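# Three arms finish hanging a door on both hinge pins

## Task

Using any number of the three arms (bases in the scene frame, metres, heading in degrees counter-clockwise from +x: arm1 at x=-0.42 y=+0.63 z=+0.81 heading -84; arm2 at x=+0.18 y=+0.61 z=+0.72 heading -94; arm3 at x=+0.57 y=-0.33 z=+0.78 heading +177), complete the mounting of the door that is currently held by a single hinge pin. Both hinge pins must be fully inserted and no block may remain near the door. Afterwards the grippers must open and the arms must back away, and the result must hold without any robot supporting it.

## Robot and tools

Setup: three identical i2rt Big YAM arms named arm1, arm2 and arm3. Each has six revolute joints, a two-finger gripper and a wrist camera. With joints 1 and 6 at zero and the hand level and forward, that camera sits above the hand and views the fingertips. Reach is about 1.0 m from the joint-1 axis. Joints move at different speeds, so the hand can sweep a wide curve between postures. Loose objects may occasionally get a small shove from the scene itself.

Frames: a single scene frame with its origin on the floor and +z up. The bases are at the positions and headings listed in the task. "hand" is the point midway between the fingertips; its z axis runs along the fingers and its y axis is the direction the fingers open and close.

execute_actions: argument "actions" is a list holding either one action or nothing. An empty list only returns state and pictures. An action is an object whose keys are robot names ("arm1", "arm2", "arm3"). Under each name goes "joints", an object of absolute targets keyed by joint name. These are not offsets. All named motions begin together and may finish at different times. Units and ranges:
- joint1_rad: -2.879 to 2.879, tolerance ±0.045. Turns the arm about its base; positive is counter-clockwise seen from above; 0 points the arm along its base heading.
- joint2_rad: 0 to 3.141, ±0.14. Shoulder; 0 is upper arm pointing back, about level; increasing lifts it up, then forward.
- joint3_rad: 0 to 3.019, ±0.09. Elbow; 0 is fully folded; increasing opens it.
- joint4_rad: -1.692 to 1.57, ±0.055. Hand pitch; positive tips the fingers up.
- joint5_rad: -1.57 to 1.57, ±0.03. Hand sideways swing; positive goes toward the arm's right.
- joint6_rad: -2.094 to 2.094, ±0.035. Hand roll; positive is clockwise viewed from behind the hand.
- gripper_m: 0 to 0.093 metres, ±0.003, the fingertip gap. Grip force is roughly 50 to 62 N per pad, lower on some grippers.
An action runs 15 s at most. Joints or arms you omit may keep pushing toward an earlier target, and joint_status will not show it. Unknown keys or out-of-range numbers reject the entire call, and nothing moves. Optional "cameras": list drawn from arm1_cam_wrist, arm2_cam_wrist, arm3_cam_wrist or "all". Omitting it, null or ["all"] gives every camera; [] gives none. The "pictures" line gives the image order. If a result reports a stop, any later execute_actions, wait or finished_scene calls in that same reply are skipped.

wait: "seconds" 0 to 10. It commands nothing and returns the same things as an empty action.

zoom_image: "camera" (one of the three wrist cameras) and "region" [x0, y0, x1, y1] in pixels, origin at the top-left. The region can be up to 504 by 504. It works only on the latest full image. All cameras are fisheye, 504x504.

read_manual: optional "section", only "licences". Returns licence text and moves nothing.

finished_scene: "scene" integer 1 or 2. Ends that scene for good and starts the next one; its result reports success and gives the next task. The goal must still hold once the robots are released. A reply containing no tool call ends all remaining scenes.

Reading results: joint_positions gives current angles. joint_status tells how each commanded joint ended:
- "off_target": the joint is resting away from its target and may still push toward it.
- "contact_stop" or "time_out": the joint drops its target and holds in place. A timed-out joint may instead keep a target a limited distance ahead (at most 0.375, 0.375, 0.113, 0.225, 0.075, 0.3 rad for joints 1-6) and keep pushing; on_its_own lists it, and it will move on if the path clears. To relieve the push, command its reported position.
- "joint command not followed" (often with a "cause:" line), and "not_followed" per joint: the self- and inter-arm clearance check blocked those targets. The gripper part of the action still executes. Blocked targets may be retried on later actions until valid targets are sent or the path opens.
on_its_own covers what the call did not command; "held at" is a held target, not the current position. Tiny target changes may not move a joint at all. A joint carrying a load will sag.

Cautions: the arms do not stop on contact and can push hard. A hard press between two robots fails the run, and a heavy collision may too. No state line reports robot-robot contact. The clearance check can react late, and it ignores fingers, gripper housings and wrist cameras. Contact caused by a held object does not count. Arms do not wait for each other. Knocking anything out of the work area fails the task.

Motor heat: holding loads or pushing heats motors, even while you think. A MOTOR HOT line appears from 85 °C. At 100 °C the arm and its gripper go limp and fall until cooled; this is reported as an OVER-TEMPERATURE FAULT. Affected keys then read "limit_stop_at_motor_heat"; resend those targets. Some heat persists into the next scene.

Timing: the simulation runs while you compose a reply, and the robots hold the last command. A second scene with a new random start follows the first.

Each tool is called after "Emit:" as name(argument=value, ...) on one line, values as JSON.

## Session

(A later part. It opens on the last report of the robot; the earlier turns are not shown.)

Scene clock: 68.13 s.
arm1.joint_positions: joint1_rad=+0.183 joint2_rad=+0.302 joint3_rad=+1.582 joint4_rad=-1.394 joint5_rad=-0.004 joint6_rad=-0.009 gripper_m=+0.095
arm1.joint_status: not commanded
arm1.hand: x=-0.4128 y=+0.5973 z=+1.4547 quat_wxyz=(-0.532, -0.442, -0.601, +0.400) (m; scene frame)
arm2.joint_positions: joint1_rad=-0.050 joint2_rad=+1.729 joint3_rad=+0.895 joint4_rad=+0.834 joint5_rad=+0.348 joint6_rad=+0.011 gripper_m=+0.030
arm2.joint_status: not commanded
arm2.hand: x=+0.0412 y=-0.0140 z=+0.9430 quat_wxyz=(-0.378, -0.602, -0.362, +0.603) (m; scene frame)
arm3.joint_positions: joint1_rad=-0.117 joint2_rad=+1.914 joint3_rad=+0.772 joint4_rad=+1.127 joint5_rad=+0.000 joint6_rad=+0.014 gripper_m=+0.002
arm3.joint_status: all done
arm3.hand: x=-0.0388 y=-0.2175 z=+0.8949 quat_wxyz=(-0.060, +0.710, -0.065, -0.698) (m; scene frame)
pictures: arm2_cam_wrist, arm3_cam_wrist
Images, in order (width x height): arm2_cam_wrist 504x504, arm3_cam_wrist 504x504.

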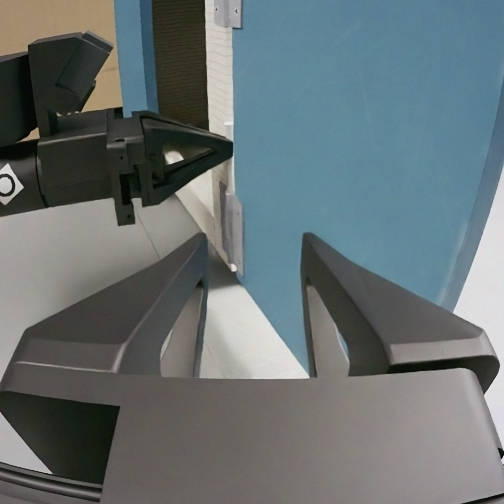

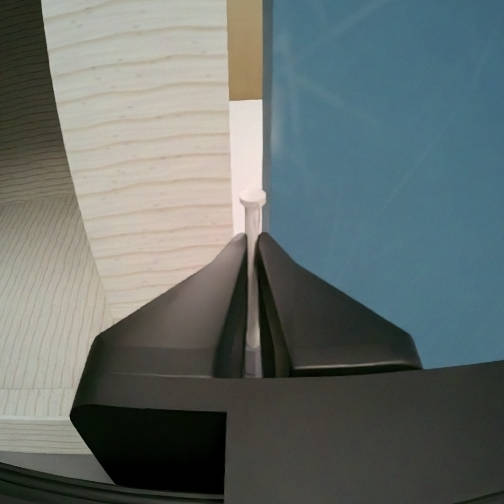

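Blocked. Release; retract arm2.

Emit:
execute_actions(actions=[{"arm3":{"joints":{"joint2_rad":1.914,"joint4_rad":1.127,"gripper_m":0.007}},"arm2":{"joints":{"joint2_rad":1.44,"joint3_rad":0.535,"joint4_rad":0.935}}}], cameras=[])

Emit:
execute_actions(actions=[{"arm3":{"joints":{"joint2_rad":1.85,"joint3_rad":0.62,"joint4_rad":1.25}},"arm2":{"joints":{"joint1_rad":-0.3,"joint5_rad":-0.3,"gripper_m":0.07}}}])

Scene clock: 71.97 s.
arm1.joint_positions: joint1_rad=+0.183 joint2_rad=+0.302 joint3_rad=+1.582 joint4_rad=-1.394 joint5_rad=-0.004 joint6_rad=-0.009 gripper_m=+0.095
arm1.joint_status: not commanded
arm1.hand: x=-0.4128 y=+0.5973 z=+1.4547 quat_wxyz=(-0.532, -0.442, -0.601, +0.400) (m; scene frame)
arm2.joint_positions: joint1_rad=-0.050 joint2_rad=+1.427 joint3_rad=+0.533 joint4_rad=+0.918 joint5_rad=+0.349 joint6_rad=+0.011 gripper_m=+0.030
arm2.joint_status: all done
arm2.hand: x=+0.0570 y=+0.1167 z=+0.9528 quat_wxyz=(-0.384, -0.597, -0.356, +0.608) (m; scene frame)
arm3.joint_positions: joint1_rad=-0.118 joint2_rad=+1.914 joint3_rad=+0.772 joint4_rad=+1.127 joint5_rad=+0.003 joint6_rad=+0.014 gripper_m=+0.007
arm3.joint_status: all done
arm3.hand: x=-0.0387 y=-0.2165 z=+0.8950 quat_wxyz=(-0.062, +0.710, -0.067, -0.698) (m; scene frame)
pictures: none
No camera images: the call's "cameras" was empty. Leave "cameras" out to get every camera's image.

Scene clock: 73.20 s.
arm1.joint_positions: joint1_rad=+0.183 joint2_rad=+0.302 joint3_rad=+1.582 joint4_rad=-1.394 joint5_rad=-0.004 joint6_rad=-0.009 gripper_m=+0.095
arm1.joint_status: not commanded
arm1.hand: x=-0.4128 y=+0.5973 z=+1.4547 quat_wxyz=(-0.532, -0.442, -0.601, +0.400) (m; scene frame)
arm2.joint_positions: joint1_rad=-0.305 joint2_rad=+1.427 joint3_rad=+0.533 joint4_rad=+0.918 joint5_rad=-0.298 joint6_rad=+0.010 gripper_m=+0.070
arm2.joint_status: all done
arm2.hand: x=+0.0355 y=+0.1205 z=+0.9528 quat_wxyz=(-0.490, -0.511, -0.470, +0.528) (m; scene frame)
arm3.joint_positions: joint1_rad=-0.118 joint2_rad=+1.862 joint3_rad=+0.613 joint4_rad=+1.228 joint5_rad=+0.003 joint6_rad=+0.014 gripper_m=+0.007
arm3.joint_status: all done
arm3.hand: x=+0.0163 y=-0.2264 z=+0.8882 quat_wxyz=(-0.062, +0.713, -0.067, -0.696) (m; scene frame)
pictures: arm1_cam_wrist, arm2_cam_wrist, arm3_cam_wrist
Images, in order (width x height): arm1_cam_wrist 504x504, arm2_cam_wrist 504x504, arm3_cam_wrist 504x504.

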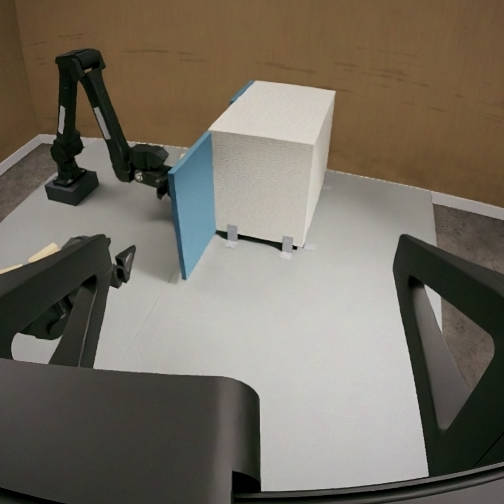

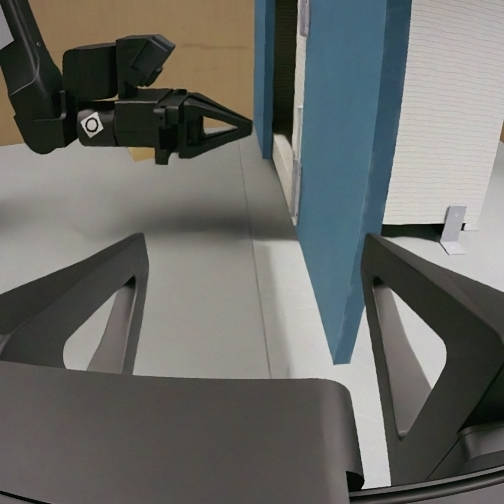

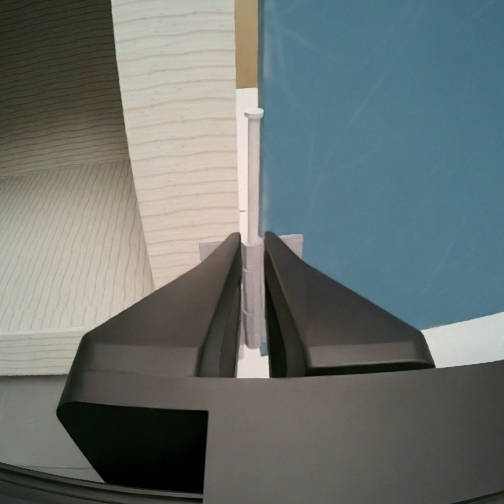

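Emit:
execute_actions(actions=[{"arm3":{"joints":{"gripper_m":0.06}},"arm2":{"joints":{"joint1_rad":-0.395,"joint5_rad":-0.48,"gripper_m":0.09,"joint2_rad":1.63,"joint3_rad":0.835,"joint4_rad":0.8}}}])

Scene clock: 80.17 s.
arm1.joint_positions: joint1_rad=+0.183 joint2_rad=+0.302 joint3_rad=+1.582 joint4_rad=-1.394 joint5_rad=-0.004 joint6_rad=-0.009 gripper_m=+0.095
arm1.joint_status: not commanded
arm1.hand: x=-0.4128 y=+0.5973 z=+1.4547 quat_wxyz=(-0.532, -0.442, -0.601, +0.400) (m; scene frame)
arm2.joint_positions: joint1_rad=-0.394 joint2_rad=+1.626 joint3_rad=+0.808 joint4_rad=+0.817 joint5_rad=-0.478 joint6_rad=+0.009 gripper_m=+0.090
arm2.joint_status: all done
arm2.hand: x=-0.0212 y=+0.0453 z=+0.9573 quat_wxyz=(-0.509, -0.496, -0.497, +0.498) (m; scene frame)
arm3.joint_positions: joint1_rad=-0.118 joint2_rad=+1.862 joint3_rad=+0.613 joint4_rad=+1.228 joint5_rad=+0.003 joint6_rad=+0.014 gripper_m=+0.060
arm3.joint_status: all done
arm3.hand: x=+0.0163 y=-0.2264 z=+0.8882 quat_wxyz=(-0.062, +0.713, -0.067, -0.696) (m; scene frame)
pictures: arm1_cam_wrist, arm2_cam_wrist, arm3_cam_wrist
Images, in order (width x height): arm1_cam_wrist 504x504, arm2_cam_wrist 504x504, arm3_cam_wrist 504x504.

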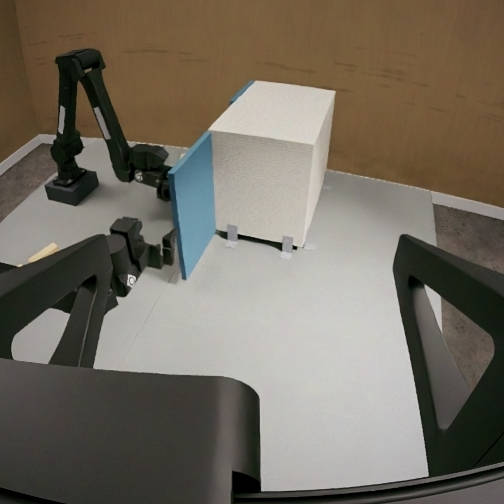

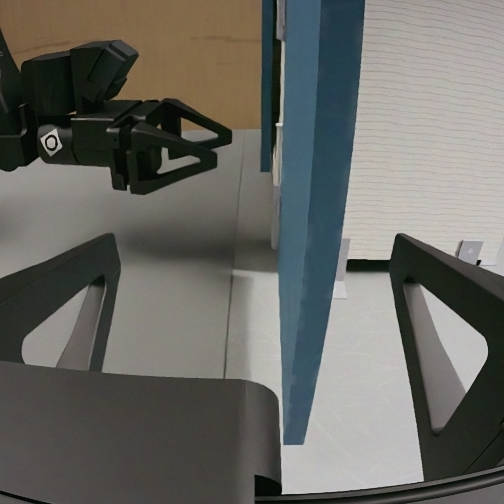

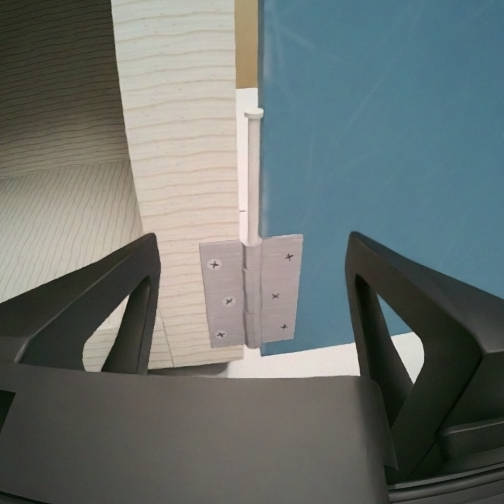

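Emit:
execute_actions(actions=[{"arm2":{"joints":{"joint1_rad":-0.41,"joint5_rad":-0.49,"joint2_rad":1.72,"joint3_rad":0.965,"joint4_rad":0.765}}}])

Scene clock: 82.73 s.
arm1.joint_positions: joint1_rad=+0.183 joint2_rad=+0.302 joint3_rad=+1.582 joint4_rad=-1.394 joint5_rad=-0.004 joint6_rad=-0.009 gripper_m=+0.095
arm1.joint_status: not commanded
arm1.hand: x=-0.4128 y=+0.5973 z=+1.4547 quat_wxyz=(-0.532, -0.442, -0.601, +0.400) (m; scene frame)
arm2.joint_positions: joint1_rad=-0.398 joint2_rad=+1.707 joint3_rad=+0.932 joint4_rad=+0.784 joint5_rad=-0.489 joint6_rad=+0.009 gripper_m=+0.090
arm2.joint_status: all done
arm2.hand: x=-0.0401 y=+0.0090 z=+0.9634 quat_wxyz=(-0.512, -0.491, -0.498, +0.499) (m; scene frame)
arm3.joint_positions: joint1_rad=-0.118 joint2_rad=+1.862 joint3_rad=+0.613 joint4_rad=+1.228 joint5_rad=+0.003 joint6_rad=+0.014 gripper_m=+0.060
arm3.joint_status: not commanded
arm3.hand: x=+0.0163 y=-0.2264 z=+0.8882 quat_wxyz=(-0.062, +0.713, -0.067, -0.696) (m; scene frame)
pictures: arm1_cam_wrist, arm2_cam_wrist, arm3_cam_wrist
Images, in order (width x height): arm1_cam_wrist 504x504, arm2_cam_wrist 504x504, arm3_cam_wrist 504x504.

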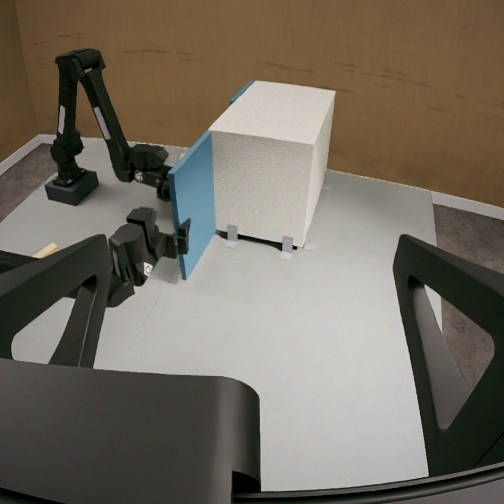

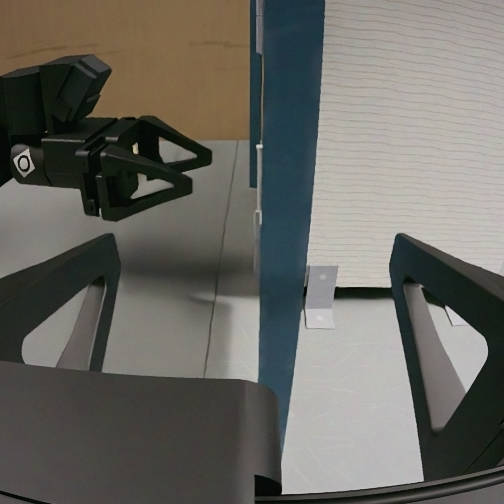

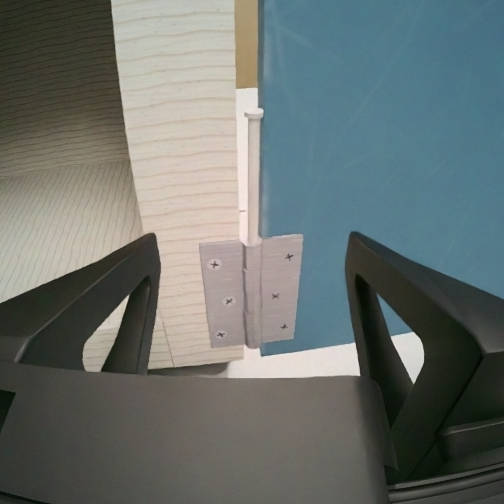

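Emit:
execute_actions(actions=[{"arm2":{"joints":{"joint2_rad":1.765,"joint3_rad":1.025,"joint4_rad":0.74}}}], cameras=["arm2_cam_wrist"])

Emit:
execute_actions(actions=[{"arm2":{"joints":{"gripper_m":0.0}}}])

Scene clock: 85.80 s.
arm1.joint_positions: joint1_rad=+0.183 joint2_rad=+0.302 joint3_rad=+1.582 joint4_rad=-1.394 joint5_rad=-0.004 joint6_rad=-0.009 gripper_m=+0.095
arm1.joint_status: not commanded
arm1.hand: x=-0.4128 y=+0.5973 z=+1.4547 quat_wxyz=(-0.532, -0.442, -0.601, +0.400) (m; scene frame)
arm2.joint_positions: joint1_rad=-0.398 joint2_rad=+1.743 joint3_rad=+0.991 joint4_rad=+0.759 joint5_rad=-0.489 joint6_rad=+0.009 gripper_m=+0.090
arm2.joint_status: all done
arm2.hand: x=-0.0488 y=-0.0082 z=+0.9646 quat_wxyz=(-0.512, -0.491, -0.498, +0.499) (m; scene frame)
arm3.joint_positions: joint1_rad=-0.118 joint2_rad=+1.862 joint3_rad=+0.613 joint4_rad=+1.228 joint5_rad=+0.003 joint6_rad=+0.014 gripper_m=+0.060
arm3.joint_status: not commanded
arm3.hand: x=+0.0163 y=-0.2264 z=+0.8882 quat_wxyz=(-0.062, +0.713, -0.067, -0.696) (m; scene frame)
pictures: arm2_cam_wrist
Images, in order (width x height): arm2_cam_wrist 504x504.

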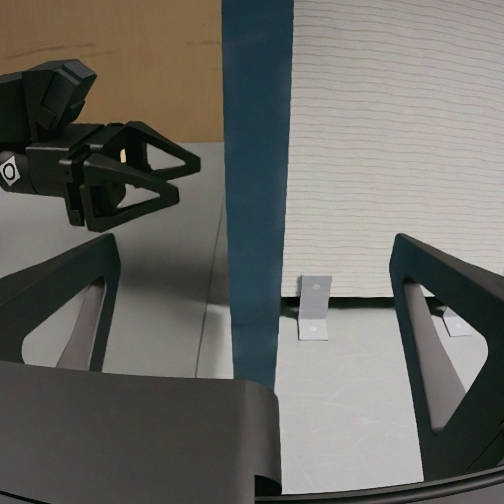

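Scene clock: 86.50 s.
arm1.joint_positions: joint1_rad=+0.183 joint2_rad=+0.302 joint3_rad=+1.582 joint4_rad=-1.394 joint5_rad=-0.004 joint6_rad=-0.009 gripper_m=+0.095
arm1.joint_status: not commanded
arm1.hand: x=-0.4128 y=+0.5973 z=+1.4547 quat_wxyz=(-0.532, -0.442, -0.601, +0.400) (m; scene frame)
arm2.joint_positions: joint1_rad=-0.398 joint2_rad=+1.744 joint3_rad=+0.992 joint4_rad=+0.759 joint5_rad=-0.486 joint6_rad=+0.009 gripper_m=+0.015
arm2.joint_status: gripper_m off_target (ended at +0.015, target +0.000)
arm2.hand: x=-0.0498 y=-0.0082 z=+0.9647 quat_wxyz=(-0.511, -0.492, -0.497, +0.499) (m; scene frame)
arm3.joint_positions: joint1_rad=-0.118 joint2_rad=+1.862 joint3_rad=+0.613 joint4_rad=+1.228 joint5_rad=+0.003 joint6_rad=+0.014 gripper_m=+0.060
arm3.joint_status: not commanded
arm3.hand: x=+0.0163 y=-0.2264 z=+0.8882 quat_wxyz=(-0.062, +0.713, -0.067, -0.696) (m; scene frame)
pictures: arm1_cam_wrist, arm2_cam_wrist, arm3_cam_wrist
Images, in order (width x height): arm1_cam_wrist 504x504, arm2_cam_wrist 504x504, arm3_cam_wrist 504x504.

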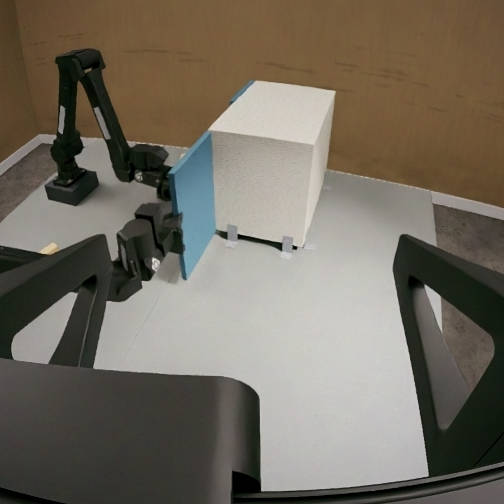

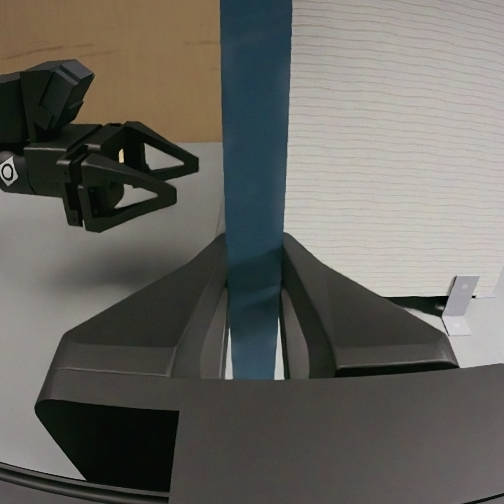

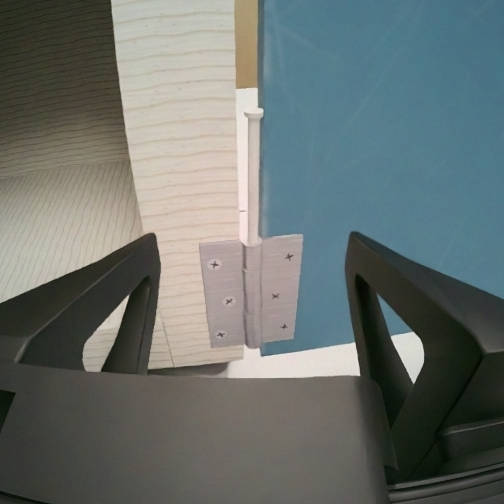

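Emit:
execute_actions(actions=[{"arm2":{"joints":{"joint2_rad":1.70}}}], cameras=["arm3_cam_wrist"])

Emit:
zoom_image(camera="arm3_cam_wrist", region=[180, 90, 330, 360])

Scene clock: 89.00 s.
arm1.joint_positions: joint1_rad=+0.183 joint2_rad=+0.302 joint3_rad=+1.582 joint4_rad=-1.394 joint5_rad=-0.004 joint6_rad=-0.009 gripper_m=+0.095
arm1.joint_status: not commanded
arm1.hand: x=-0.4128 y=+0.5973 z=+1.4547 quat_wxyz=(-0.532, -0.442, -0.601, +0.400) (m; scene frame)
arm2.joint_positions: joint1_rad=-0.398 joint2_rad=+1.738 joint3_rad=+0.992 joint4_rad=+0.749 joint5_rad=-0.486 joint6_rad=+0.009 gripper_m=+0.015
arm2.joint_status: all done
arm2.hand: x=-0.0496 y=-0.0077 z=+0.9660 quat_wxyz=(-0.510, -0.494, -0.498, +0.498) (m; scene frame)
arm3.joint_positions: joint1_rad=-0.118 joint2_rad=+1.862 joint3_rad=+0.613 joint4_rad=+1.228 joint5_rad=+0.003 joint6_rad=+0.014 gripper_m=+0.060
arm3.joint_status: not commanded
arm3.hand: x=+0.0163 y=-0.2264 z=+0.8882 quat_wxyz=(-0.062, +0.713, -0.067, -0.696) (m; scene frame)
pictures: arm3_cam_wrist
Images, in order (width x height): arm3_cam_wrist 504x504.

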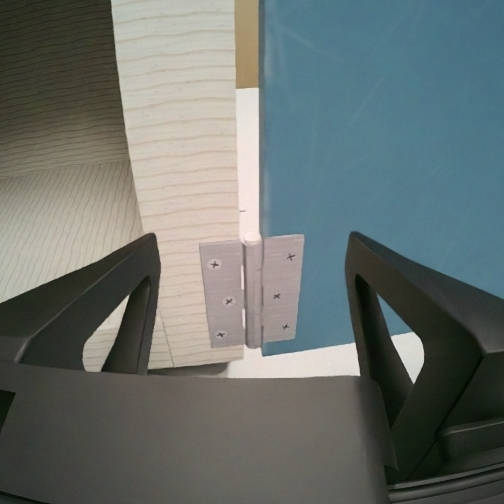

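Region (180, 90, 330, 360) of arm3_cam_wrist's 504x504 image, scaled by 1.867, with more detail than that image has.

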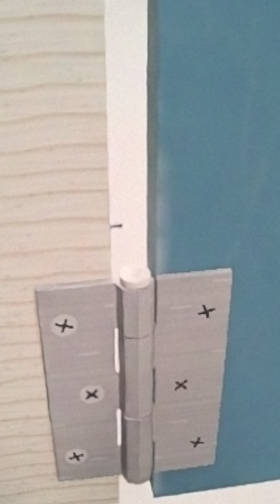

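The pin dropped in by itself. Release and check the top pin.

Emit:
execute_actions(actions=[{"arm2":{"joints":{"joint2_rad":1.738,"gripper_m":0.09}},"arm3":{"joints":{"joint2_rad":1.1,"joint3_rad":0.6,"joint4_rad":0.75}}}], cameras=["arm3_cam_wrist"])

Emit:
execute_actions(actions=[{"arm2":{"joints":{"joint2_rad":1.3,"joint3_rad":0.42,"joint4_rad":0.9}}}])

Scene clock: 92.23 s.
arm1.joint_positions: joint1_rad=+0.183 joint2_rad=+0.302 joint3_rad=+1.582 joint4_rad=-1.394 joint5_rad=-0.004 joint6_rad=-0.009 gripper_m=+0.095
arm1.joint_status: not commanded
arm1.hand: x=-0.4128 y=+0.5973 z=+1.4547 quat_wxyz=(-0.532, -0.442, -0.601, +0.400) (m; scene frame)
arm2.joint_positions: joint1_rad=-0.399 joint2_rad=+1.737 joint3_rad=+0.993 joint4_rad=+0.749 joint5_rad=-0.488 joint6_rad=+0.009 gripper_m=+0.090
arm2.joint_status: all done
arm2.hand: x=-0.0498 y=-0.0076 z=+0.9671 quat_wxyz=(-0.511, -0.493, -0.498, +0.498) (m; scene frame)
arm3.joint_positions: joint1_rad=-0.118 joint2_rad=+1.097 joint3_rad=+0.593 joint4_rad=+0.761 joint5_rad=+0.003 joint6_rad=+0.014 gripper_m=+0.060
arm3.joint_status: all done
arm3.hand: x=+0.0943 y=-0.2428 z=+1.1591 quat_wxyz=(-0.069, +0.609, -0.057, -0.788) (m; scene frame)
pictures: arm3_cam_wrist
Images, in order (width x height): arm3_cam_wrist 504x504.

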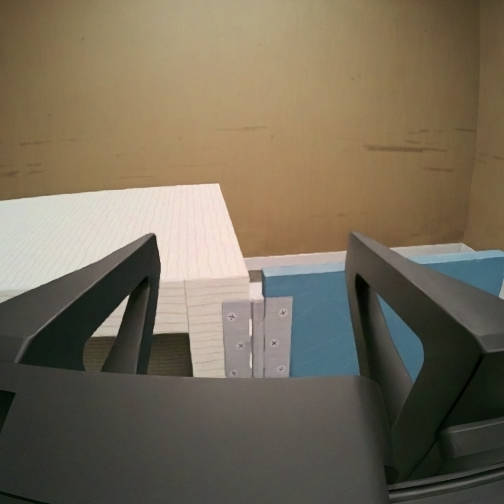

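Scene clock: 93.63 s.
arm1.joint_positions: joint1_rad=+0.183 joint2_rad=+0.302 joint3_rad=+1.582 joint4_rad=-1.394 joint5_rad=-0.004 joint6_rad=-0.009 gripper_m=+0.095
arm1.joint_status: not commanded
arm1.hand: x=-0.4128 y=+0.5973 z=+1.4547 quat_wxyz=(-0.532, -0.442, -0.601, +0.400) (m; scene frame)
arm2.joint_positions: joint1_rad=-0.399 joint2_rad=+1.291 joint3_rad=+0.414 joint4_rad=+0.886 joint5_rad=-0.489 joint6_rad=+0.009 gripper_m=+0.090
arm2.joint_status: all done
arm2.hand: x=+0.0436 y=+0.1755 z=+0.9505 quat_wxyz=(-0.511, -0.491, -0.498, +0.499) (m; scene frame)
arm3.joint_positions: joint1_rad=-0.118 joint2_rad=+1.097 joint3_rad=+0.593 joint4_rad=+0.761 joint5_rad=+0.003 joint6_rad=+0.014 gripper_m=+0.060
arm3.joint_status: not commanded
arm3.hand: x=+0.0943 y=-0.2428 z=+1.1591 quat_wxyz=(-0.069, +0.609, -0.057, -0.788) (m; scene frame)
pictures: arm1_cam_wrist, arm2_cam_wrist, arm3_cam_wrist
Images, in order (width x height): arm1_cam_wrist 504x504, arm2_cam_wrist 504x504, arm3_cam_wrist 504x504.

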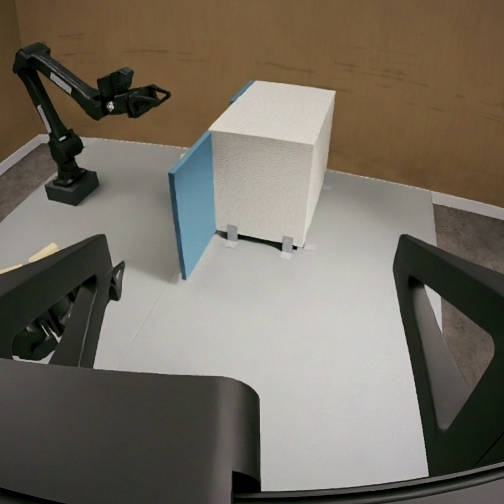

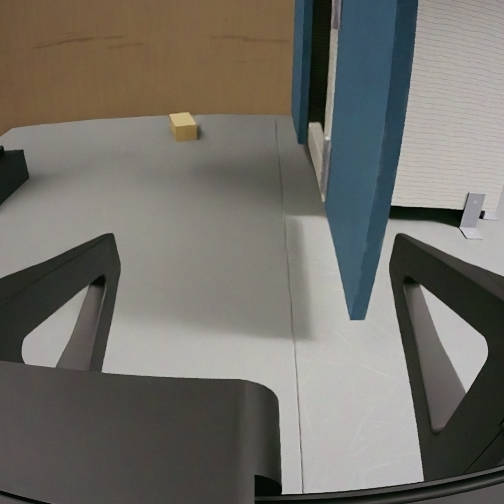

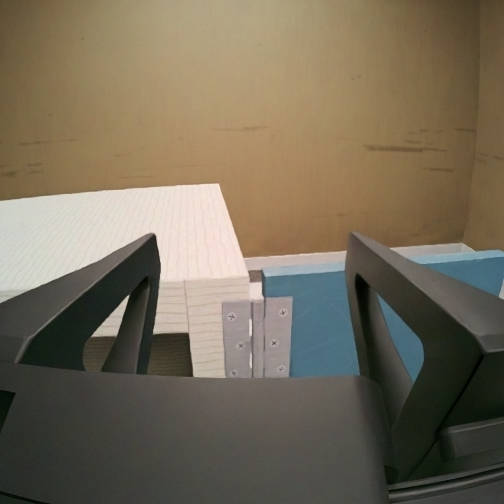

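Emit:
zoom_image(camera="arm3_cam_wrist", region=[200, 250, 320, 370])

Region (200, 250, 320, 370) of arm3_cam_wrist's 504x504 image, scaled by 4.200, with more detail than that image has.

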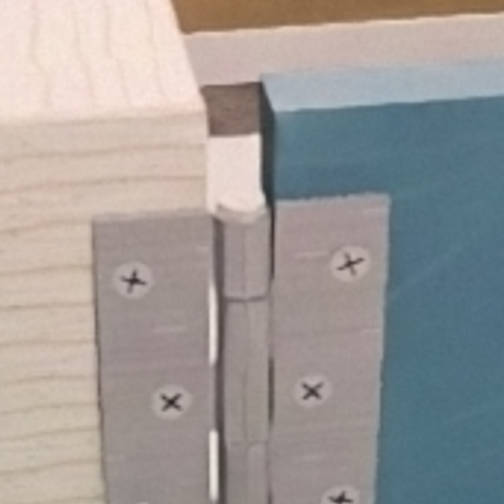

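Emit:
finished_scene(scene=2)

The scene is finished: the task was done.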